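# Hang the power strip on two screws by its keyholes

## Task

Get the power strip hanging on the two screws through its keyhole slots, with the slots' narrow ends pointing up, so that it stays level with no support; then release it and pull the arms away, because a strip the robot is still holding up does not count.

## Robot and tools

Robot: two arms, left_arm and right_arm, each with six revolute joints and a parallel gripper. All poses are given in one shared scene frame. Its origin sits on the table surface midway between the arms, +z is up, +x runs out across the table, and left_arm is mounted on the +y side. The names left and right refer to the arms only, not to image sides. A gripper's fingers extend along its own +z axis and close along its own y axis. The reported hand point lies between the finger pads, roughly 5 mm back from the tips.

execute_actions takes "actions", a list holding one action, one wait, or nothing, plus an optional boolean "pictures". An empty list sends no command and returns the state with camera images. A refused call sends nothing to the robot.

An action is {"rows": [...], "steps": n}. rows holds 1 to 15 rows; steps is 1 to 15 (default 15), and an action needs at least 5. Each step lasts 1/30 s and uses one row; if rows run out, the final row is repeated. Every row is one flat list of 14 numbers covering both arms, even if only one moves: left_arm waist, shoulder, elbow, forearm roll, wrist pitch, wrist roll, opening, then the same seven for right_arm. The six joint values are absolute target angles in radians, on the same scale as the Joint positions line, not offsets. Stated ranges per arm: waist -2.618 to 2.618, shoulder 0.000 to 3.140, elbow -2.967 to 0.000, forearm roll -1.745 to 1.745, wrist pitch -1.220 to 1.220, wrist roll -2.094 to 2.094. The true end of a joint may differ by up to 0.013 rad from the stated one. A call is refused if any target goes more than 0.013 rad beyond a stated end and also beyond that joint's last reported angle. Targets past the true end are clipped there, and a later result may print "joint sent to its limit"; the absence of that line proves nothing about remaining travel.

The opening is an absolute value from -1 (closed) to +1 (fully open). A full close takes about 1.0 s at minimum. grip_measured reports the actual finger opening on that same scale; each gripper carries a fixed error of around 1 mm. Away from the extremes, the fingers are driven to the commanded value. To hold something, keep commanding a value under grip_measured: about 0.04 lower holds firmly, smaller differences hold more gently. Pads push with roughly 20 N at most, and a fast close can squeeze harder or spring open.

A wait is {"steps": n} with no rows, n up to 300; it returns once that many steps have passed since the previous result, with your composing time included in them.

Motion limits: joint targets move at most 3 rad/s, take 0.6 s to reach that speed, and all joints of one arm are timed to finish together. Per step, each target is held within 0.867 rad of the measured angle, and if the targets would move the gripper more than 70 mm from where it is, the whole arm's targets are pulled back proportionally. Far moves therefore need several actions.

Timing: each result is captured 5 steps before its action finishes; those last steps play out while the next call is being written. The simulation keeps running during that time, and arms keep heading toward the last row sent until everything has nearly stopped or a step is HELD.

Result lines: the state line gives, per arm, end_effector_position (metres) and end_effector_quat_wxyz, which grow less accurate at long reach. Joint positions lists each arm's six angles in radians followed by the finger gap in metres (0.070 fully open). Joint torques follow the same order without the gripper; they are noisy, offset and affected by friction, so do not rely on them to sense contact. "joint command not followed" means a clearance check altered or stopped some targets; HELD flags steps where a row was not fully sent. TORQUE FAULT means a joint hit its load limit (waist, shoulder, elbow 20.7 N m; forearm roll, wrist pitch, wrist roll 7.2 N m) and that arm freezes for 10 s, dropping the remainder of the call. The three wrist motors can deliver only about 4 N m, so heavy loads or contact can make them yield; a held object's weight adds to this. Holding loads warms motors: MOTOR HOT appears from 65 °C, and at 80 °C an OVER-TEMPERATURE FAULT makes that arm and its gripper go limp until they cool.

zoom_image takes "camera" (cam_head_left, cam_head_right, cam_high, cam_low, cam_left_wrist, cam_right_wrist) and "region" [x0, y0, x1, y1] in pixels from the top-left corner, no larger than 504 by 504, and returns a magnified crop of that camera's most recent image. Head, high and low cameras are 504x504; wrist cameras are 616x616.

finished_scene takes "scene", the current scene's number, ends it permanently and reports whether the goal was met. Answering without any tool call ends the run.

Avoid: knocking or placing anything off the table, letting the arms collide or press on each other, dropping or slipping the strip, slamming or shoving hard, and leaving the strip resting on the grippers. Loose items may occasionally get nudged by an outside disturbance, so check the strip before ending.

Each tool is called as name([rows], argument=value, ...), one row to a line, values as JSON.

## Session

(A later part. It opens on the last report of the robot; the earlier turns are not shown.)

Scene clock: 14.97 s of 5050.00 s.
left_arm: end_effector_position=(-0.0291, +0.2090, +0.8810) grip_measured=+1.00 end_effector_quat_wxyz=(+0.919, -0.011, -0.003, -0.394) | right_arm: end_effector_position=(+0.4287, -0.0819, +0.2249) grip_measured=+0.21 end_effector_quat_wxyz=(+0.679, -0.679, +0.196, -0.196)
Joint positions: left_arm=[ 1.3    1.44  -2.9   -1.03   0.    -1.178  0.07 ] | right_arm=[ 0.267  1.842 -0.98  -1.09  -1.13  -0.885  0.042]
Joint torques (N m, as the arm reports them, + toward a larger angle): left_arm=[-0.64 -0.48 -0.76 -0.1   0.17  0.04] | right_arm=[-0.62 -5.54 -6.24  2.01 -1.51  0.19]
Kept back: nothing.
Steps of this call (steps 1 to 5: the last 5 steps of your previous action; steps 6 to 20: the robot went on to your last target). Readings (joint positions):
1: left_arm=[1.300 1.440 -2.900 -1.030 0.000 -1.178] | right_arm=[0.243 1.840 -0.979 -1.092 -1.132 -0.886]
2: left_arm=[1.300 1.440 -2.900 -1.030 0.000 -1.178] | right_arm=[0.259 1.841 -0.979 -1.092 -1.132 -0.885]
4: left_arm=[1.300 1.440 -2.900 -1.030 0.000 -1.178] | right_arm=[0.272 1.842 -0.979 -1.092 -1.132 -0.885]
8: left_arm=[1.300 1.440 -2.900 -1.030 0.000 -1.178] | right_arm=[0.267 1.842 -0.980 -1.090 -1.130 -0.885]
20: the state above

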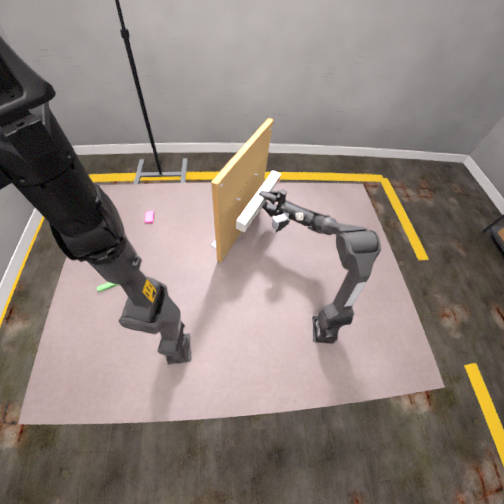

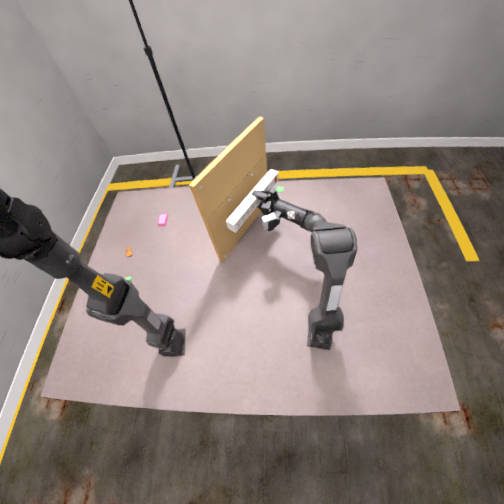

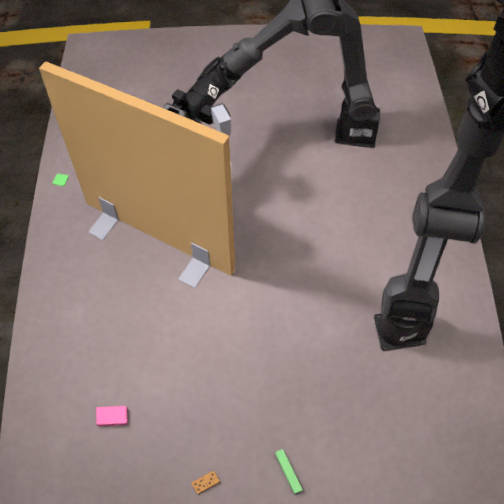

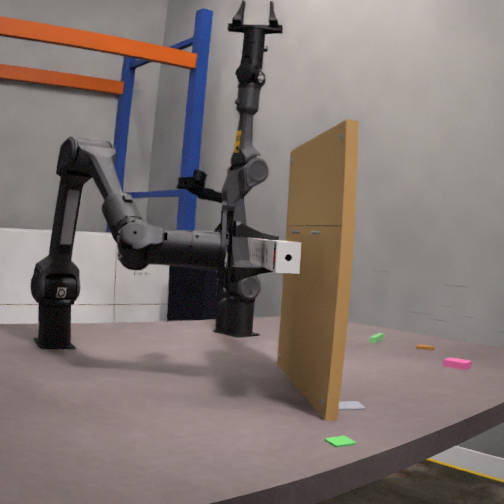

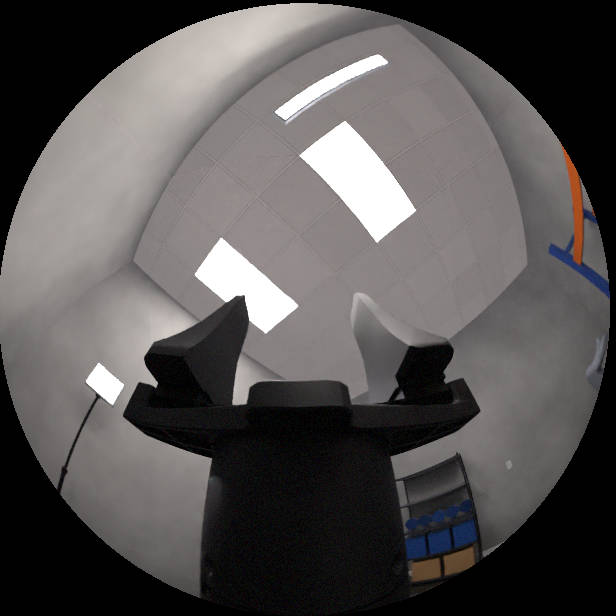

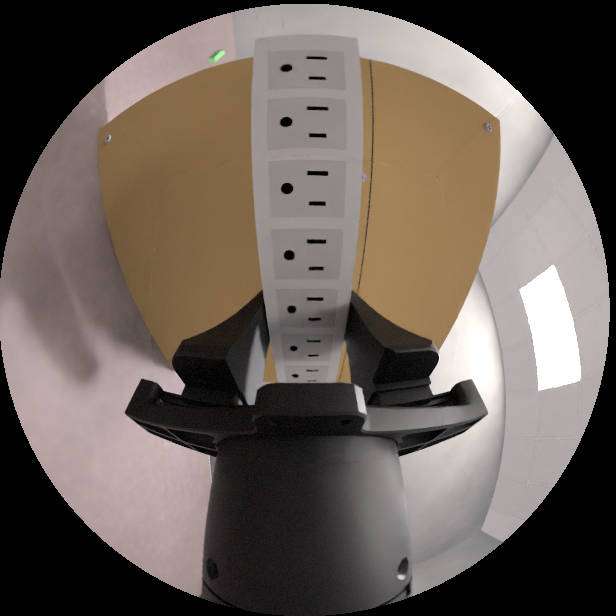

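execute_actions([
  {"rows": [[1.3,1.44,-2.9,-1.03,0,-1.178,1,0.313,1.9118,-1.0673,-1.0848,-1.1116,-0.8729,0.16]], "steps": 15},
])

execute_actions([
  {"steps": 12},
], pictures=true)

zoom_image(camera="cam_right_wrist", region=[240, 20, 420, 300])

zoom_image(camera="cam_head_right", region=[200, 150, 290, 240])

Scene clock: 17.23 s of 5050.00 s.
left_arm: end_effector_position=(-0.0291, +0.2090, +0.8810) grip_measured=+1.00 end_effector_quat_wxyz=(+0.919, -0.011, -0.003, -0.394) | right_arm: end_effector_position=(+0.4421, -0.0606, +0.2191) grip_measured=+0.21 end_effector_quat_wxyz=(+0.682, -0.683, +0.185, -0.184)
Joint positions: left_arm=[ 1.3    1.44  -2.9   -1.03   0.    -1.178  0.07 ] | right_arm=[ 0.315  1.914 -1.069 -1.085 -1.111 -0.873  0.042]
Joint torques (N m, as the arm reports them, + toward a larger angle): left_arm=[-0.75 -0.46 -0.77 -0.12  0.17  0.03] | right_arm=[-1.85 -6.75 -5.04  2.27 -1.58  0.12]
Steps of this call (steps 1 to 15: the robot went on to your last target; steps 16 to 58: nothing new was sent; steps 59 to 68: the first 10 steps of this action). Readings (joint positions):
59: left_arm=[1.300 1.440 -2.900 -1.030 0.000 -1.178] | right_arm=[0.268 1.843 -0.981 -1.091 -1.130 -0.884]
60: left_arm=[1.300 1.440 -2.900 -1.030 0.000 -1.178] | right_arm=[0.271 1.848 -0.988 -1.091 -1.130 -0.883]
62: left_arm=[1.300 1.440 -2.900 -1.030 0.000 -1.178] | right_arm=[0.288 1.874 -1.020 -1.089 -1.124 -0.879]
66: left_arm=[1.300 1.440 -2.900 -1.030 0.000 -1.178] | right_arm=[0.316 1.915 -1.069 -1.086 -1.111 -0.873]
68: the state above

Scene clock: 17.63 s of 5050.00 s.
left_arm: end_effector_position=(-0.0291, +0.2090, +0.8810) grip_measured=+1.00 end_effector_quat_wxyz=(+0.919, -0.011, -0.003, -0.394) | right_arm: end_effector_position=(+0.4420, -0.0615, +0.2199) grip_measured=+0.21 end_effector_quat_wxyz=(+0.682, -0.682, +0.185, -0.185)
Joint positions: left_arm=[ 1.3    1.44  -2.9   -1.03   0.    -1.178  0.07 ] | right_arm=[ 0.313  1.912 -1.068 -1.085 -1.111 -0.873  0.042]
Joint torques (N m, as the arm reports them, + toward a larger angle): left_arm=[-0.74 -0.5  -0.77 -0.1   0.17  0.03] | right_arm=[-1.37 -7.11 -4.64  2.28 -1.7   0.02]
Kept back: nothing.
Steps of this call (steps 1 to 5: the last 5 steps of your previous action; steps 6 to 12: the robot went on to your last target). Readings (joint positions):
1: left_arm=[1.300 1.440 -2.900 -1.030 0.000 -1.178] | right_arm=[0.315 1.914 -1.069 -1.085 -1.111 -0.873]
2: left_arm=[1.300 1.440 -2.900 -1.030 0.000 -1.178] | right_arm=[0.314 1.913 -1.069 -1.085 -1.111 -0.873]
4: left_arm=[1.300 1.440 -2.900 -1.030 0.000 -1.178] | right_arm=[0.314 1.913 -1.069 -1.085 -1.111 -0.873]
8: left_arm=[1.300 1.440 -2.900 -1.030 0.000 -1.178] | right_arm=[0.313 1.912 -1.068 -1.085 -1.111 -0.873]
12: the state above

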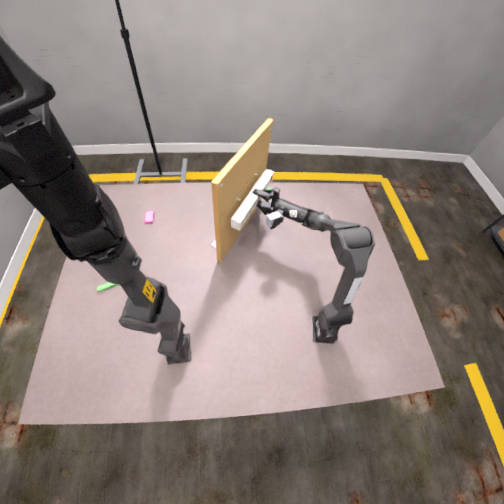

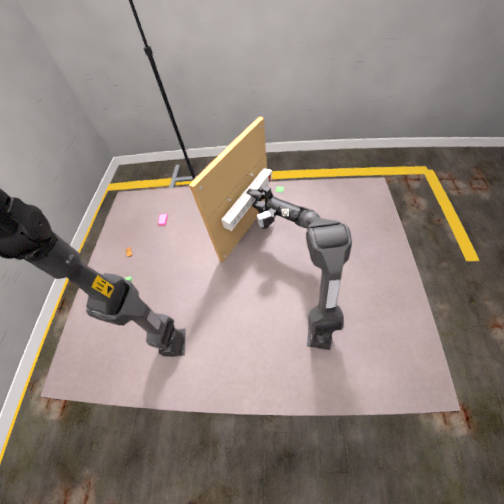

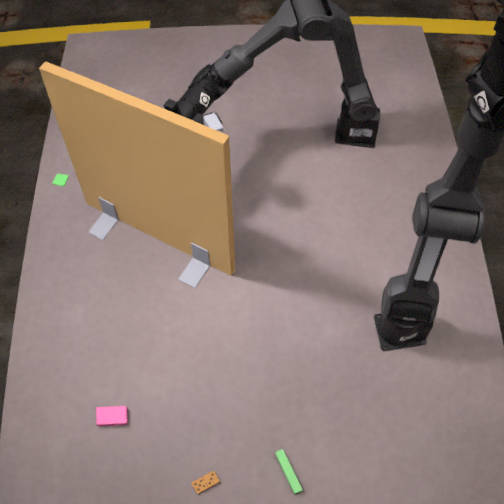

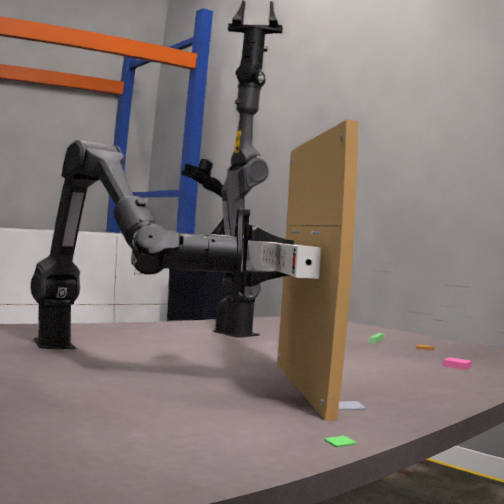

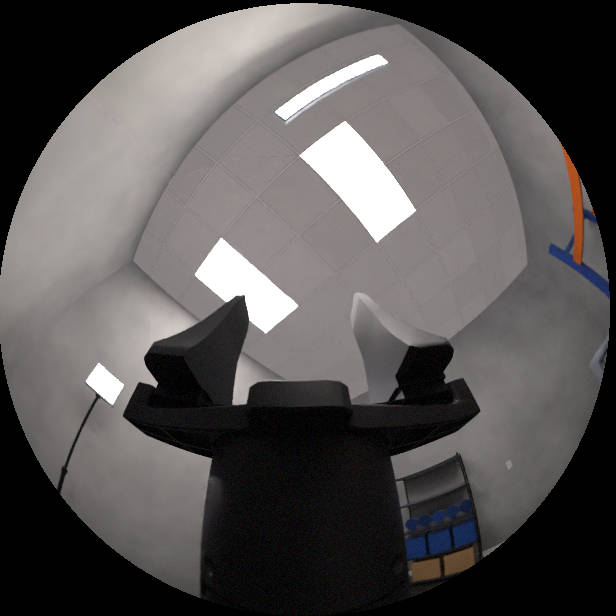

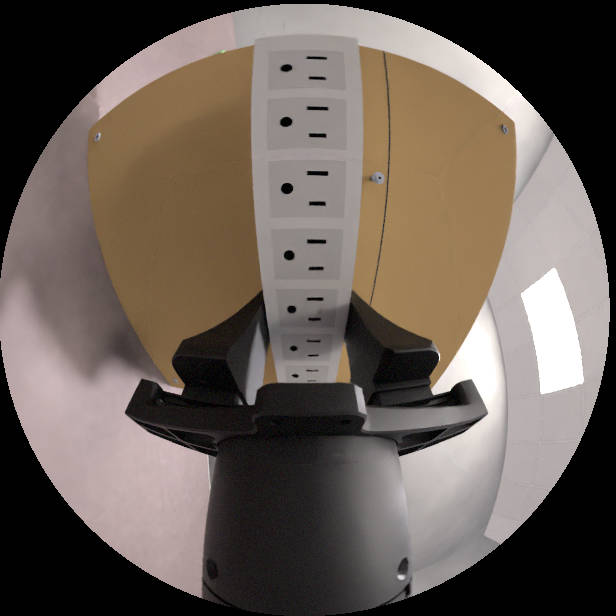

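Region (240, 20, 420, 300) of cam_right_wrist's 616x616 image, scaled by 1.800, with more detail than that image has; it fills the left 324 columns of this view, and the rest is white.

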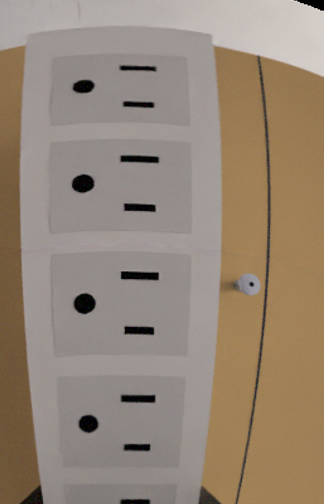

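Region (200, 150, 290, 240) of cam_head_right's 504x504 image, scaled by 5.600, with more detail than that image has.

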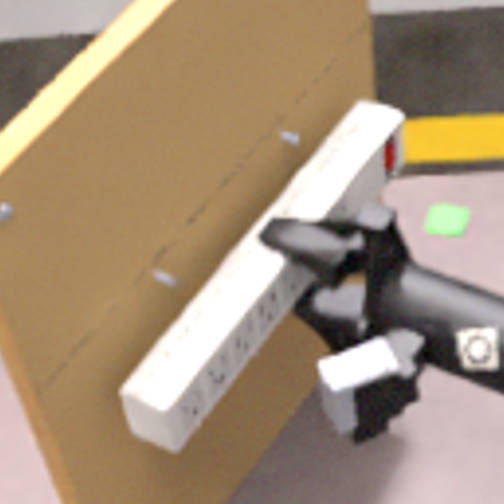

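execute_actions([
  {"rows": [[1.3,1.44,-2.9,-1.03,0,-1.178,1,0.3149,1.8208,-1.1442,-1.1654,-1.0377,-0.7014,0.16]], "steps": 15},
])

execute_actions([
  {"steps": 15},
], pictures=true)

zoom_image(camera="cam_low", region=[260, 190, 350, 270])

zoom_image(camera="cam_head_left", region=[210, 150, 300, 240])

Scene clock: 19.43 s of 5050.00 s.
left_arm: end_effector_position=(-0.0291, +0.2090, +0.8810) grip_measured=+1.00 end_effector_quat_wxyz=(+0.919, -0.011, -0.003, -0.394) | right_arm: end_effector_position=(+0.4414, -0.0614, +0.2685) grip_measured=+0.21 end_effector_quat_wxyz=(+0.685, -0.680, +0.184, -0.187)
Joint positions: left_arm=[ 1.3    1.44  -2.9   -1.03   0.    -1.178  0.07 ] | right_arm=[ 0.314  1.818 -1.145 -1.162 -1.042 -0.703  0.042]
Joint torques (N m, as the arm reports them, + toward a larger angle): left_arm=[-0.87 -0.47 -0.78 -0.1   0.17  0.03] | right_arm=[-0.36 -5.09 -5.07  1.89 -0.91 -0.08]
Steps of this call (steps 1 to 15: the robot went on to your last target; steps 16 to 44: nothing new was sent; steps 45 to 54: the first 10 steps of this action). Readings (joint positions):
45: left_arm=[1.300 1.440 -2.900 -1.030 0.000 -1.178] | right_arm=[0.313 1.911 -1.067 -1.085 -1.111 -0.872]
46: left_arm=[1.300 1.440 -2.900 -1.030 0.000 -1.178] | right_arm=[0.313 1.908 -1.068 -1.088 -1.109 -0.866]
48: left_arm=[1.300 1.440 -2.900 -1.030 0.000 -1.178] | right_arm=[0.313 1.892 -1.081 -1.104 -1.094 -0.833]
52: left_arm=[1.300 1.440 -2.900 -1.030 0.000 -1.178] | right_arm=[0.313 1.833 -1.132 -1.151 -1.052 -0.727]
54: the state above

Scene clock: 19.93 s of 5050.00 s.
left_arm: end_effector_position=(-0.0291, +0.2090, +0.8810) grip_measured=+1.00 end_effector_quat_wxyz=(+0.919, -0.011, -0.003, -0.394) | right_arm: end_effector_position=(+0.4417, -0.0610, +0.2659) grip_measured=+0.21 end_effector_quat_wxyz=(+0.682, -0.683, +0.185, -0.186)
Joint positions: left_arm=[ 1.3    1.44  -2.9   -1.03   0.    -1.178  0.07 ] | right_arm=[ 0.315  1.821 -1.144 -1.166 -1.037 -0.702  0.042]
Joint torques (N m, as the arm reports them, + toward a larger angle): left_arm=[-0.85 -0.49 -0.76 -0.09  0.17  0.03] | right_arm=[-0.27 -5.87 -5.07  2.34 -1.28  0.07]
Kept back: nothing.
Steps of this call (steps 1 to 5: the last 5 steps of your previous action; steps 6 to 15: the robot went on to your last target). Readings (joint positions):
1: left_arm=[1.300 1.440 -2.900 -1.030 0.000 -1.178] | right_arm=[0.314 1.817 -1.146 -1.164 -1.040 -0.700]
2: left_arm=[1.300 1.440 -2.900 -1.030 0.000 -1.178] | right_arm=[0.314 1.817 -1.146 -1.165 -1.039 -0.701]
4: left_arm=[1.300 1.440 -2.900 -1.030 0.000 -1.178] | right_arm=[0.314 1.819 -1.146 -1.166 -1.037 -0.702]
8: left_arm=[1.300 1.440 -2.900 -1.030 0.000 -1.178] | right_arm=[0.315 1.821 -1.145 -1.166 -1.037 -0.702]
15: the state above
All arms were judged still, so your last target was given up. Only a new action makes them travel on or press farther. Fingers that are still opening or closing keep moving.

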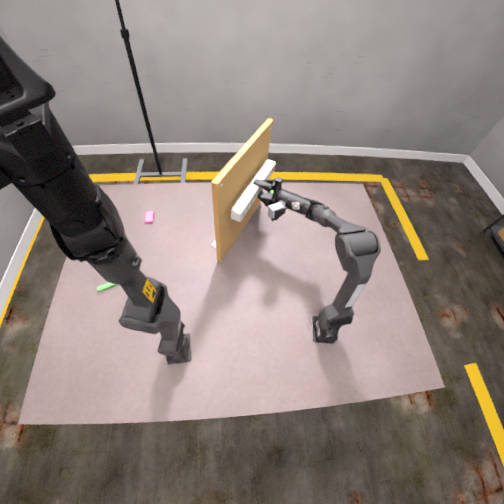

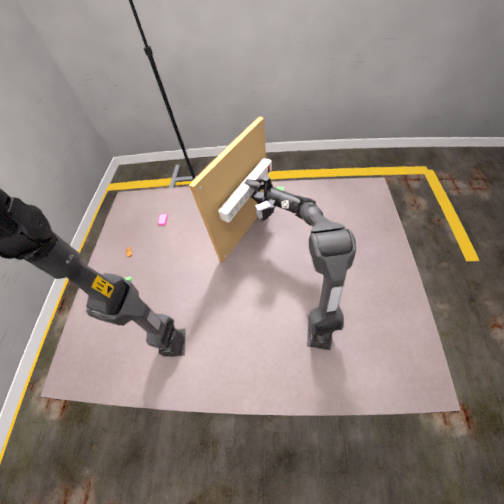

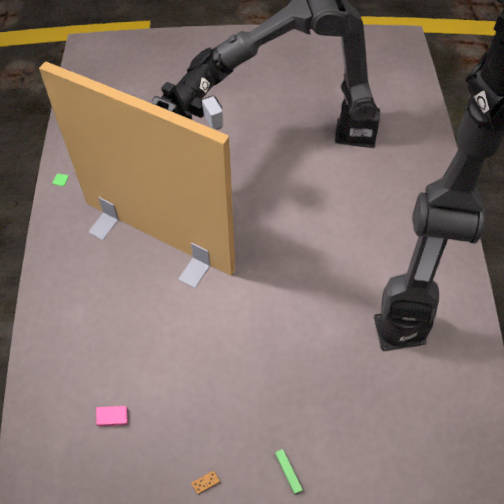

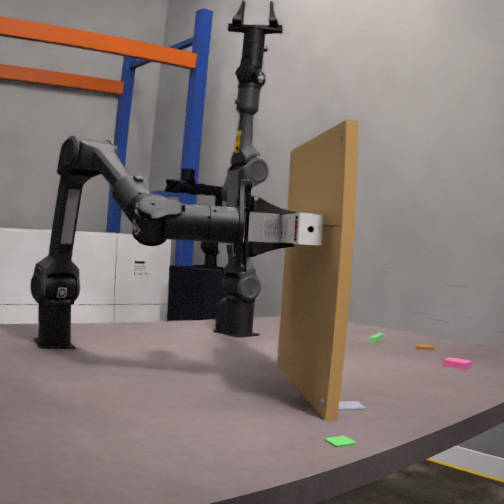

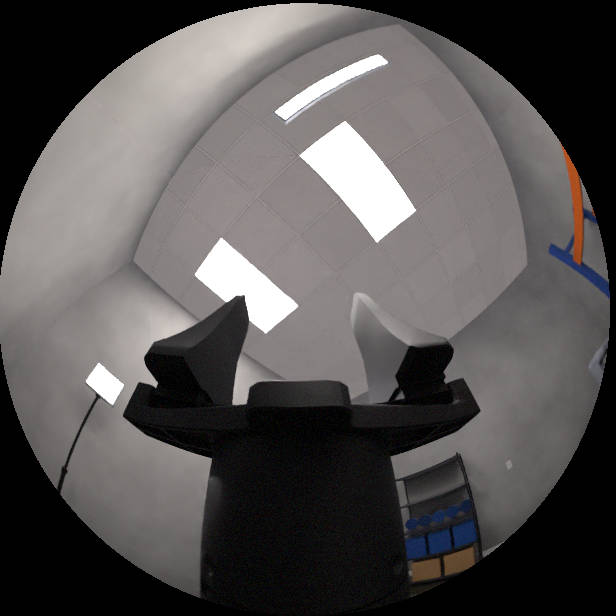

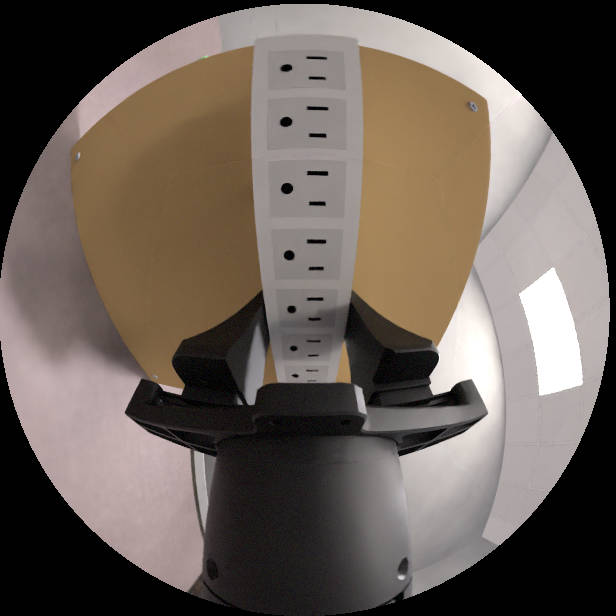

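Region (260, 190, 350, 270) of cam_low's 504x504 image, scaled by 5.600, with more detail than that image has.

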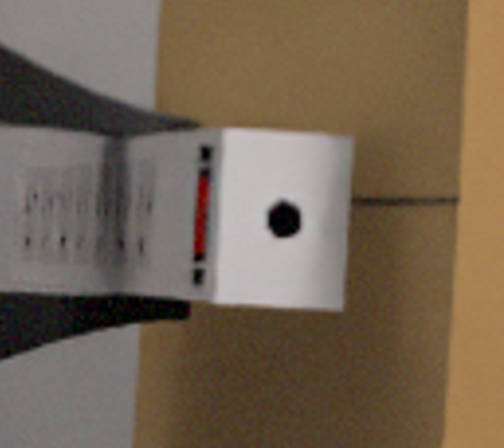

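Region (210, 150, 300, 240) of cam_head_left's 504x504 image, scaled by 5.600, with more detail than that image has.

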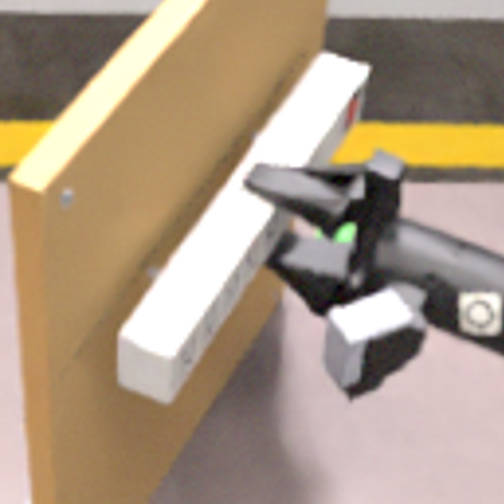

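execute_actions([
  {"rows": [[1.3,1.44,-2.9,-1.03,0,-1.178,1,0.3172,1.8228,-1.1472,-1.1642,-1.0355,-0.7013,0.16],[1.3,1.44,-2.9,-1.03,0,-1.178,1,0.3195,1.8247,-1.1501,-1.1630,-1.0334,-0.7011,0.16],[1.3,1.44,-2.9,-1.03,0,-1.178,1,0.3219,1.8267,-1.1531,-1.1618,-1.0312,-0.7010,0.16],[1.3,1.44,-2.9,-1.03,0,-1.178,1,0.3242,1.8286,-1.1560,-1.1606,-1.0290,-0.7008,0.16],[1.3,1.44,-2.9,-1.03,0,-1.178,1,0.3265,1.8306,-1.1590,-1.1594,-1.0269,-0.7007,0.16],[1.3,1.44,-2.9,-1.03,0,-1.178,1,0.3277,1.8316,-1.1604,-1.1588,-1.0258,-0.7006,0.16],[1.3,1.44,-2.9,-1.03,0,-1.178,1,0.3288,1.8326,-1.1619,-1.1582,-1.0247,-0.7006,0.16],[1.3,1.44,-2.9,-1.03,0,-1.178,1,0.3300,1.8335,-1.1634,-1.1576,-1.0236,-0.7005,0.16],[1.3,1.44,-2.9,-1.03,0,-1.178,1,0.3311,1.8345,-1.1649,-1.1570,-1.0225,-0.7004,0.16],[1.3,1.44,-2.9,-1.03,0,-1.178,1,0.3323,1.8355,-1.1663,-1.1564,-1.0214,-0.7004,0.16],[1.3,1.44,-2.9,-1.03,0,-1.178,1,0.3335,1.8365,-1.1678,-1.1558,-1.0203,-0.7003,0.16],[1.3,1.44,-2.9,-1.03,0,-1.178,1,0.3346,1.8375,-1.1693,-1.1552,-1.0193,-0.7002,0.16],[1.3,1.44,-2.9,-1.03,0,-1.178,1,0.3358,1.8384,-1.1708,-1.1546,-1.0182,-0.7001,0.16],[1.3,1.44,-2.9,-1.03,0,-1.178,1,0.3369,1.8394,-1.1722,-1.1540,-1.0171,-0.7001,0.16],[1.3,1.44,-2.9,-1.03,0,-1.178,1,0.3381,1.8404,-1.1737,-1.1534,-1.0160,-0.7000,0.16]], "steps": 15},
])

execute_actions([
  {"steps": 14},
], pictures=true)

Scene clock: 20.80 s of 5050.00 s.
left_arm: end_effector_position=(-0.0291, +0.2090, +0.8810) grip_measured=+1.00 end_effector_quat_wxyz=(+0.919, -0.011, -0.003, -0.394) | right_arm: end_effector_position=(+0.4455, -0.0546, +0.2657) grip_measured=+0.21 end_effector_quat_wxyz=(+0.682, -0.682, +0.186, -0.185)
Joint positions: left_arm=[ 1.3    1.44  -2.9   -1.03   0.    -1.178  0.07 ] | right_arm=[ 0.332  1.835 -1.165 -1.156 -1.022 -0.7    0.042]
Joint torques (N m, as the arm reports them, + toward a larger angle): left_arm=[-0.91 -0.44 -0.76 -0.09  0.16  0.03] | right_arm=[-1.   -5.8  -6.13  2.35 -1.17  0.12]
Steps of this call (steps 1 to 16: nothing new was sent; steps 17 to 26: the first 10 steps of this action). Readings (joint positions):
17: left_arm=[1.300 1.440 -2.900 -1.030 0.000 -1.178] | right_arm=[0.316 1.822 -1.145 -1.165 -1.037 -0.702]
18: left_arm=[1.300 1.440 -2.900 -1.030 0.000 -1.178] | right_arm=[0.318 1.824 -1.147 -1.163 -1.036 -0.701]
20: left_arm=[1.300 1.440 -2.900 -1.030 0.000 -1.178] | right_arm=[0.324 1.828 -1.152 -1.161 -1.031 -0.701]
24: left_arm=[1.300 1.440 -2.900 -1.030 0.000 -1.178] | right_arm=[0.329 1.833 -1.161 -1.158 -1.024 -0.701]
26: the state above

Scene clock: 21.27 s of 5050.00 s.
left_arm: end_effector_position=(-0.0291, +0.2090, +0.8810) grip_measured=+1.00 end_effector_quat_wxyz=(+0.919, -0.011, -0.003, -0.394) | right_arm: end_effector_position=(+0.4469, -0.0522, +0.2657) grip_measured=+0.21 end_effector_quat_wxyz=(+0.682, -0.683, +0.185, -0.185)
Joint positions: left_arm=[ 1.3    1.44  -2.9   -1.03   0.    -1.178  0.07 ] | right_arm=[ 0.339  1.841 -1.174 -1.153 -1.016 -0.7    0.042]
Joint torques (N m, as the arm reports them, + toward a larger angle): left_arm=[-0.99 -0.5  -0.76 -0.1   0.17  0.04] | right_arm=[-1.05 -6.31 -6.76  2.44 -1.26  0.19]
Kept back: nothing.
Steps of this call (steps 1 to 5: the last 5 steps of your previous action; steps 6 to 14: the robot went on to your last target). Readings (joint positions):
1: left_arm=[1.300 1.440 -2.900 -1.030 0.000 -1.178] | right_arm=[0.334 1.836 -1.167 -1.156 -1.021 -0.700]
2: left_arm=[1.300 1.440 -2.900 -1.030 0.000 -1.178] | right_arm=[0.335 1.838 -1.169 -1.155 -1.019 -0.700]
4: left_arm=[1.300 1.440 -2.900 -1.030 0.000 -1.178] | right_arm=[0.337 1.839 -1.172 -1.154 -1.017 -0.700]
8: left_arm=[1.300 1.440 -2.900 -1.030 0.000 -1.178] | right_arm=[0.339 1.841 -1.174 -1.153 -1.016 -0.700]
14: the state above

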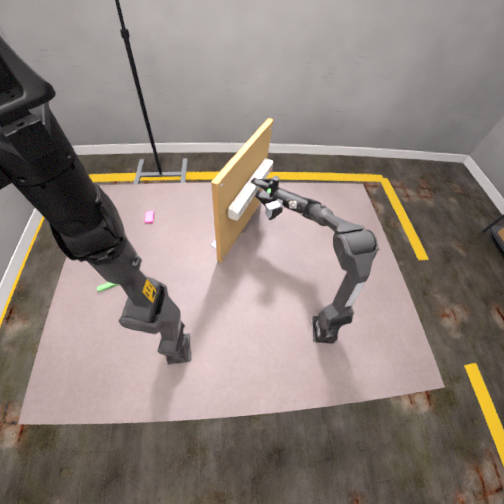

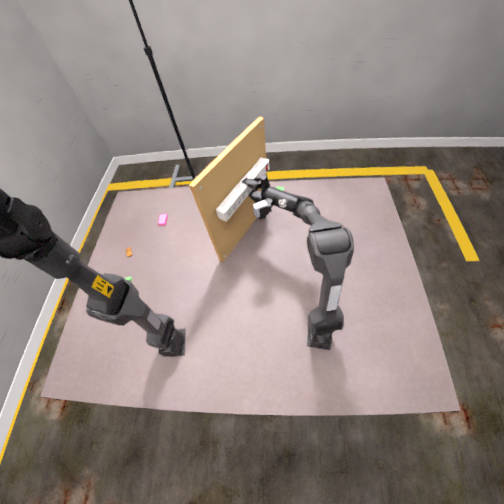

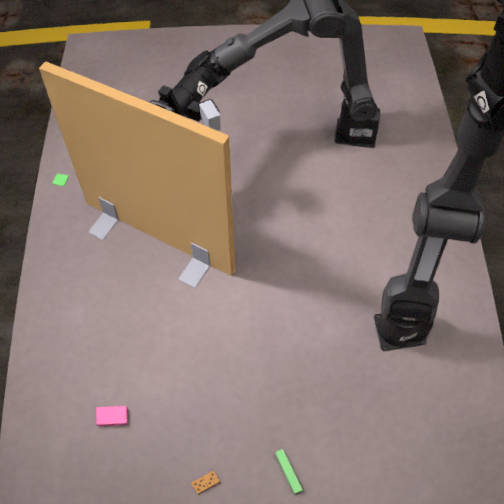

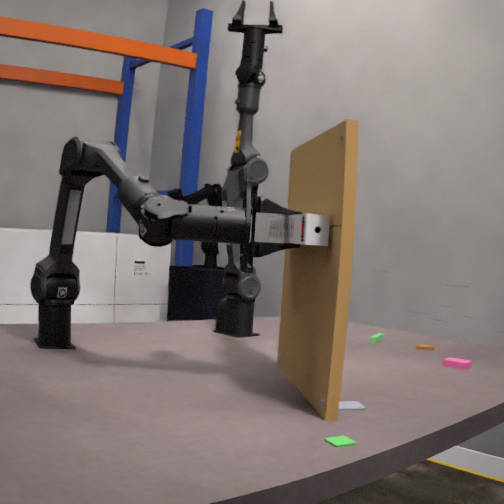

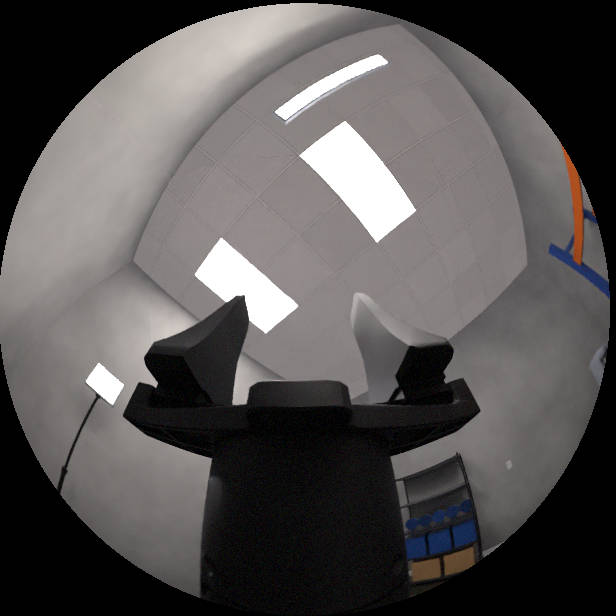

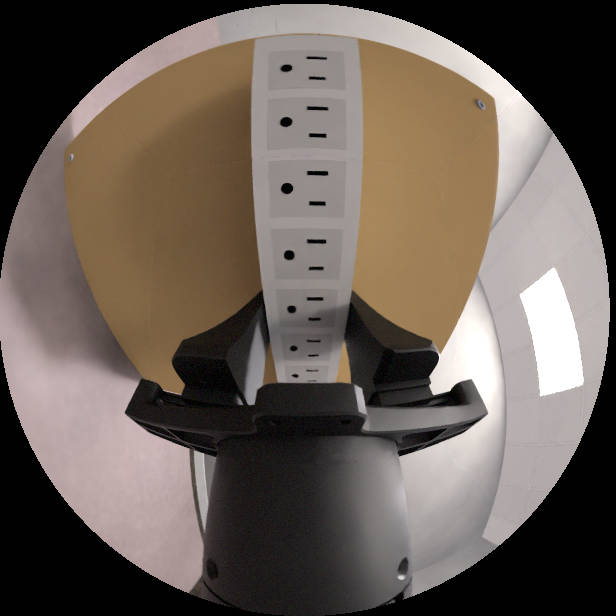

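No block. Continue to 17 mm.

execute_actions([
  {"rows": [[1.3,1.44,-2.9,-1.03,0,-1.178,1,0.3393,1.8414,-1.1752,-1.1528,-1.0149,-0.6999,0.16],[1.3,1.44,-2.9,-1.03,0,-1.178,1,0.3404,1.8424,-1.1767,-1.1522,-1.0138,-0.6999,0.16],[1.3,1.44,-2.9,-1.03,0,-1.178,1,0.3416,1.8433,-1.1781,-1.1516,-1.0127,-0.6998,0.16],[1.3,1.44,-2.9,-1.03,0,-1.178,1,0.3427,1.8443,-1.1796,-1.1510,-1.0117,-0.6997,0.16],[1.3,1.44,-2.9,-1.03,0,-1.178,1,0.3439,1.8453,-1.1811,-1.1504,-1.0106,-0.6997,0.16],[1.3,1.44,-2.9,-1.03,0,-1.178,1,0.3451,1.8463,-1.1826,-1.1498,-1.0095,-0.6996,0.16],[1.3,1.44,-2.9,-1.03,0,-1.178,1,0.3462,1.8473,-1.1840,-1.1492,-1.0084,-0.6995,0.16],[1.3,1.44,-2.9,-1.03,0,-1.178,1,0.3474,1.8482,-1.1855,-1.1486,-1.0073,-0.6994,0.16],[1.3,1.44,-2.9,-1.03,0,-1.178,1,0.3485,1.8492,-1.1870,-1.1480,-1.0062,-0.6994,0.16],[1.3,1.44,-2.9,-1.03,0,-1.178,1,0.3497,1.8502,-1.1885,-1.1474,-1.0052,-0.6993,0.16],[1.3,1.44,-2.9,-1.03,0,-1.178,1,0.3509,1.8512,-1.1899,-1.1468,-1.0041,-0.6992,0.16],[1.3,1.44,-2.9,-1.03,0,-1.178,1,0.3520,1.8522,-1.1914,-1.1462,-1.0030,-0.6992,0.16],[1.3,1.44,-2.9,-1.03,0,-1.178,1,0.3532,1.8531,-1.1929,-1.1456,-1.0019,-0.6991,0.16],[1.3,1.44,-2.9,-1.03,0,-1.178,1,0.3543,1.8541,-1.1944,-1.1450,-1.0008,-0.6990,0.16]], "steps": 15},
])

execute_actions([
  {"steps": 12},
], pictures=true)

Scene clock: 22.30 s of 5050.00 s.
left_arm: end_effector_position=(-0.0291, +0.2090, +0.8810) grip_measured=+1.00 end_effector_quat_wxyz=(+0.919, -0.011, -0.003, -0.394) | right_arm: end_effector_position=(+0.4494, -0.0484, +0.2660) grip_measured=+0.21 end_effector_quat_wxyz=(+0.682, -0.682, +0.185, -0.186)
Joint positions: left_arm=[ 1.3    1.44  -2.9   -1.03   0.    -1.178  0.07 ] | right_arm=[ 0.349  1.85  -1.188 -1.148 -1.005 -0.699  0.042]
Joint torques (N m, as the arm reports them, + toward a larger angle): left_arm=[-0.97 -0.5  -0.72 -0.09  0.16  0.02] | right_arm=[-0.55 -6.   -6.75  2.46 -1.12  0.16]
Steps of this call (steps 1 to 15: the robot went on to your last target; steps 16 to 21: nothing new was sent; steps 22 to 31: the first 10 steps of this action). Readings (joint positions):
22: left_arm=[1.300 1.440 -2.900 -1.030 0.000 -1.178] | right_arm=[0.338 1.841 -1.174 -1.153 -1.016 -0.700]
23: left_arm=[1.300 1.440 -2.900 -1.030 0.000 -1.178] | right_arm=[0.339 1.841 -1.176 -1.153 -1.015 -0.700]
25: left_arm=[1.300 1.440 -2.900 -1.030 0.000 -1.178] | right_arm=[0.341 1.842 -1.179 -1.151 -1.013 -0.700]
29: left_arm=[1.300 1.440 -2.900 -1.030 0.000 -1.178] | right_arm=[0.346 1.847 -1.185 -1.149 -1.008 -0.699]
31: the state above

Scene clock: 22.70 s of 5050.00 s.
left_arm: end_effector_position=(-0.0291, +0.2090, +0.8810) grip_measured=+1.00 end_effector_quat_wxyz=(+0.919, -0.011, -0.003, -0.394) | right_arm: end_effector_position=(+0.4505, -0.0465, +0.2660) grip_measured=+0.21 end_effector_quat_wxyz=(+0.682, -0.682, +0.186, -0.186)
Joint positions: left_arm=[ 1.3    1.44  -2.9   -1.03   0.    -1.178  0.07 ] | right_arm=[ 0.354  1.854 -1.195 -1.145 -1.    -0.699  0.042]
Joint torques (N m, as the arm reports them, + toward a larger angle): left_arm=[-0.99 -0.48 -0.75 -0.09  0.17  0.02] | right_arm=[-0.19 -6.04 -6.84  2.38 -1.32  0.17]
Kept back: nothing.
Steps of this call (steps 1 to 5: the last 5 steps of your previous action; steps 6 to 12: the robot went on to your last target). Readings (joint positions):
1: left_arm=[1.300 1.440 -2.900 -1.030 0.000 -1.178] | right_arm=[0.350 1.851 -1.190 -1.147 -1.004 -0.699]
2: left_arm=[1.300 1.440 -2.900 -1.030 0.000 -1.178] | right_arm=[0.352 1.852 -1.191 -1.146 -1.003 -0.699]
4: left_arm=[1.300 1.440 -2.900 -1.030 0.000 -1.178] | right_arm=[0.354 1.854 -1.194 -1.145 -1.001 -0.699]
8: left_arm=[1.300 1.440 -2.900 -1.030 0.000 -1.178] | right_arm=[0.354 1.854 -1.195 -1.145 -1.000 -0.699]
12: the state above

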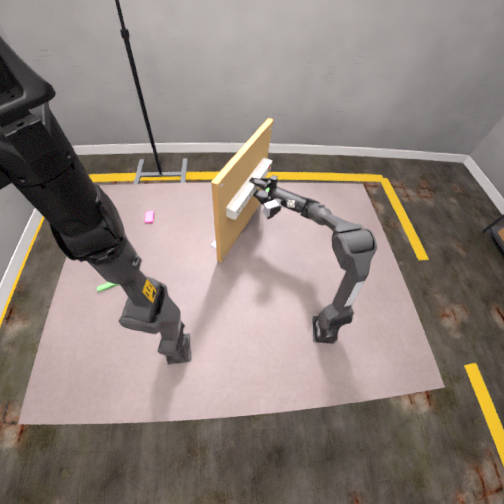

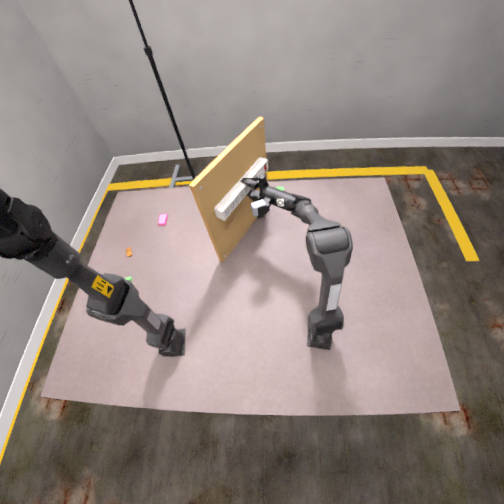

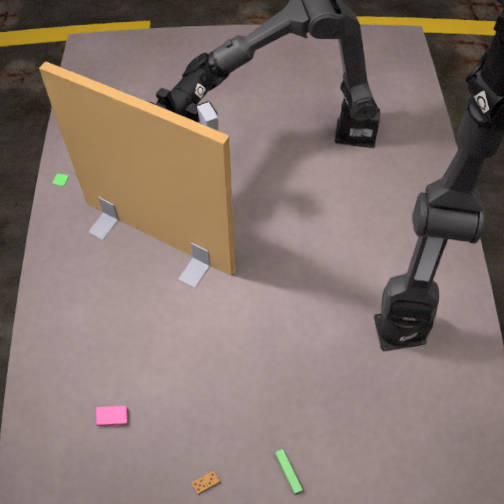

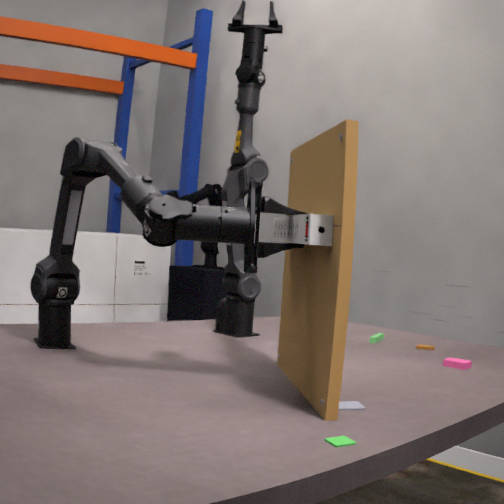

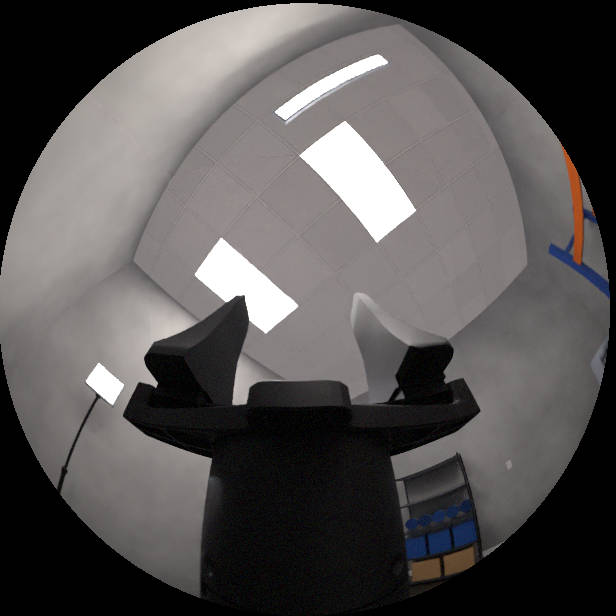

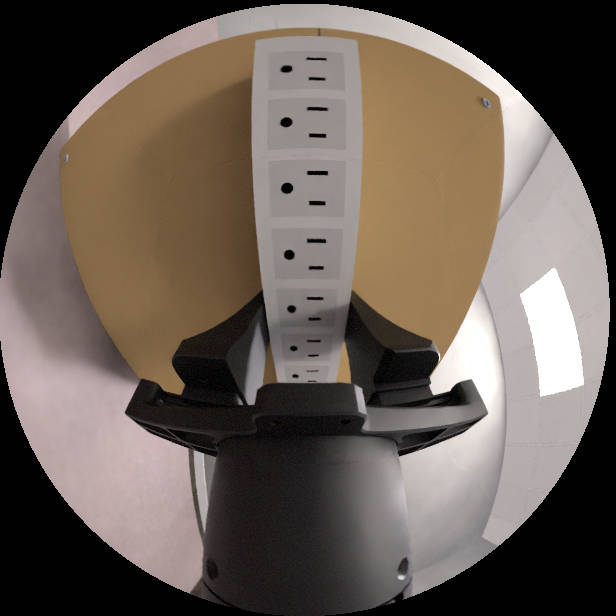

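execute_actions([
  {"rows": [[1.3,1.44,-2.9,-1.03,0,-1.178,1,0.3555,1.8551,-1.1958,-1.1444,-0.9997,-0.6990,0.16],[1.3,1.44,-2.9,-1.03,0,-1.178,1,0.3555,1.8551,-1.1958,-1.1444,-0.9997,-0.6990,0.16],[1.3,1.44,-2.9,-1.03,0,-1.178,1,0.3567,1.8561,-1.1973,-1.1438,-0.9986,-0.6989,0.16],[1.3,1.44,-2.9,-1.03,0,-1.178,1,0.3567,1.8561,-1.1973,-1.1438,-0.9986,-0.6989,0.16],[1.3,1.44,-2.9,-1.03,0,-1.178,1,0.3578,1.8571,-1.1988,-1.1432,-0.9976,-0.6988,0.16]], "steps": 15},
])

Scene clock: 23.27 s of 5050.00 s.
left_arm: end_effector_position=(-0.0291, +0.2090, +0.8810) grip_measured=+1.00 end_effector_quat_wxyz=(+0.919, -0.011, -0.003, -0.394) | right_arm: end_effector_position=(+0.4507, -0.0460, +0.2659) grip_measured=+0.21 end_effector_quat_wxyz=(+0.682, -0.682, +0.185, -0.185)
Joint positions: left_arm=[ 1.3    1.44  -2.9   -1.03   0.    -1.178  0.07 ] | right_arm=[ 0.355  1.856 -1.197 -1.145 -1.    -0.699  0.042]
Joint torques (N m, as the arm reports them, + toward a larger angle): left_arm=[-0.99 -0.51 -0.74 -0.09  0.16  0.03] | right_arm=[ 2.53 -4.65 -8.92  3.1  -0.58  0.13]
Steps of this call (steps 1 to 7: the robot went on to your last target; steps 8 to 17: the first 10 steps of this action). Readings (joint positions):
8: left_arm=[1.300 1.440 -2.900 -1.030 0.000 -1.178] | right_arm=[0.355 1.855 -1.195 -1.145 -1.000 -0.699]
9: left_arm=[1.300 1.440 -2.900 -1.030 0.000 -1.178] | right_arm=[0.355 1.855 -1.196 -1.144 -1.000 -0.699]
11: left_arm=[1.300 1.440 -2.900 -1.030 0.000 -1.178] | right_arm=[0.355 1.855 -1.196 -1.145 -1.000 -0.699]
15: left_arm=[1.300 1.440 -2.900 -1.030 0.000 -1.178] | right_arm=[0.355 1.856 -1.196 -1.145 -1.000 -0.699]
17: the state above

execute_actions([
  {"rows": [[1.3,1.44,-2.9,-1.03,0,-1.178,1,0.3543,1.8541,-1.1944,-1.1450,-1.0008,-0.6990,0.16],[1.3,1.44,-2.9,-1.03,0,-1.178,1,0.3543,1.8541,-1.1944,-1.1450,-1.0008,-0.6990,0.16],[1.3,1.44,-2.9,-1.03,0,-1.178,1,0.3543,1.8541,-1.1944,-1.1450,-1.0008,-0.6990,0.16],[1.3,1.44,-2.9,-1.03,0,-1.178,1,0.3543,1.8541,-1.1944,-1.1450,-1.0008,-0.6990,0.16],[1.3,1.44,-2.9,-1.03,0,-1.178,1,0.3543,1.8541,-1.1944,-1.1450,-1.0008,-0.6990,0.16],[1.3,1.44,-2.9,-1.03,0,-1.178,1,0.3543,1.8550,-1.1935,-1.1439,-1.0016,-0.7010,0.16],[1.3,1.44,-2.9,-1.03,0,-1.178,1,0.3543,1.8558,-1.1925,-1.1428,-1.0024,-0.7029,0.16],[1.3,1.44,-2.9,-1.03,0,-1.178,1,0.3543,1.8567,-1.1916,-1.1417,-1.0031,-0.7049,0.16],[1.3,1.44,-2.9,-1.03,0,-1.178,1,0.3543,1.8575,-1.1906,-1.1407,-1.0039,-0.7069,0.16],[1.3,1.44,-2.9,-1.03,0,-1.178,1,0.3543,1.8584,-1.1897,-1.1396,-1.0047,-0.7089,0.16],[1.3,1.44,-2.9,-1.03,0,-1.178,1,0.3543,1.8593,-1.1887,-1.1385,-1.0055,-0.7108,0.16],[1.3,1.44,-2.9,-1.03,0,-1.178,1,0.3543,1.8601,-1.1878,-1.1374,-1.0062,-0.7128,0.16],[1.3,1.44,-2.9,-1.03,0,-1.178,1,0.3543,1.8610,-1.1868,-1.1363,-1.0070,-0.7148,0.16],[1.3,1.44,-2.9,-1.03,0,-1.178,1,0.3543,1.8618,-1.1859,-1.1352,-1.0078,-0.7167,0.16],[1.3,1.44,-2.9,-1.03,0,-1.178,1,0.3543,1.8627,-1.1849,-1.1342,-1.0086,-0.7187,0.16]], "steps": 15},
])

execute_actions([
  {"steps": 15},
])

Scene clock: 24.27 s of 5050.00 s.
left_arm: end_effector_position=(-0.0291, +0.2090, +0.8810) grip_measured=+1.00 end_effector_quat_wxyz=(+0.919, -0.011, -0.003, -0.394) | right_arm: end_effector_position=(+0.4509, -0.0458, +0.2656) grip_measured=+0.21 end_effector_quat_wxyz=(+0.684, -0.681, +0.185, -0.187)
Joint positions: left_arm=[ 1.3    1.44  -2.9   -1.03   0.    -1.178  0.07 ] | right_arm=[ 0.356  1.858 -1.194 -1.137 -1.003 -0.708  0.042]
Joint torques (N m, as the arm reports them, + toward a larger angle): left_arm=[-1.09 -0.49 -0.72 -0.1   0.16  0.02] | right_arm=[ 2.51 -3.44 -6.81  2.74 -0.61 -0.18]
Steps of this call (steps 1 to 5: the last 5 steps of your previous action; steps 6 to 15: the robot went on to your last target; steps 16 to 20: nothing new was sent; steps 21 to 30: the first 10 steps of this action). Readings (joint positions):
21: left_arm=[1.300 1.440 -2.900 -1.030 0.000 -1.178] | right_arm=[0.356 1.856 -1.197 -1.145 -0.998 -0.699]
22: left_arm=[1.300 1.440 -2.900 -1.030 0.000 -1.178] | right_arm=[0.356 1.856 -1.197 -1.144 -0.999 -0.699]
24: left_arm=[1.300 1.440 -2.900 -1.030 0.000 -1.178] | right_arm=[0.356 1.856 -1.197 -1.144 -0.998 -0.699]
28: left_arm=[1.300 1.440 -2.900 -1.030 0.000 -1.178] | right_arm=[0.356 1.857 -1.196 -1.140 -1.001 -0.704]
30: the state above

Scene clock: 24.77 s of 5050.00 s.
left_arm: end_effector_position=(-0.0291, +0.2090, +0.8810) grip_measured=+1.00 end_effector_quat_wxyz=(+0.919, -0.011, -0.003, -0.394) | right_arm: end_effector_position=(+0.4509, -0.0460, +0.2599) grip_measured=+0.21 end_effector_quat_wxyz=(+0.682, -0.683, +0.186, -0.185)
Joint positions: left_arm=[ 1.3    1.44  -2.9   -1.03   0.    -1.178  0.07 ] | right_arm=[ 0.355  1.865 -1.186 -1.134 -1.006 -0.72   0.042]
Joint torques (N m, as the arm reports them, + toward a larger angle): left_arm=[-1.1  -0.44 -0.7  -0.09  0.17  0.03] | right_arm=[ 1.23 -4.15 -4.93  1.43 -0.62  0.12]
Kept back: nothing.
Steps of this call (steps 1 to 5: the last 5 steps of your previous action; steps 6 to 15: the robot went on to your last target). Readings (joint positions):
1: left_arm=[1.300 1.440 -2.900 -1.030 0.000 -1.178] | right_arm=[0.356 1.858 -1.193 -1.135 -1.005 -0.710]
2: left_arm=[1.300 1.440 -2.900 -1.030 0.000 -1.178] | right_arm=[0.356 1.859 -1.192 -1.133 -1.006 -0.712]
4: left_arm=[1.300 1.440 -2.900 -1.030 0.000 -1.178] | right_arm=[0.356 1.860 -1.191 -1.130 -1.009 -0.716]
8: left_arm=[1.300 1.440 -2.900 -1.030 0.000 -1.178] | right_arm=[0.356 1.861 -1.190 -1.128 -1.011 -0.719]
15: the state above


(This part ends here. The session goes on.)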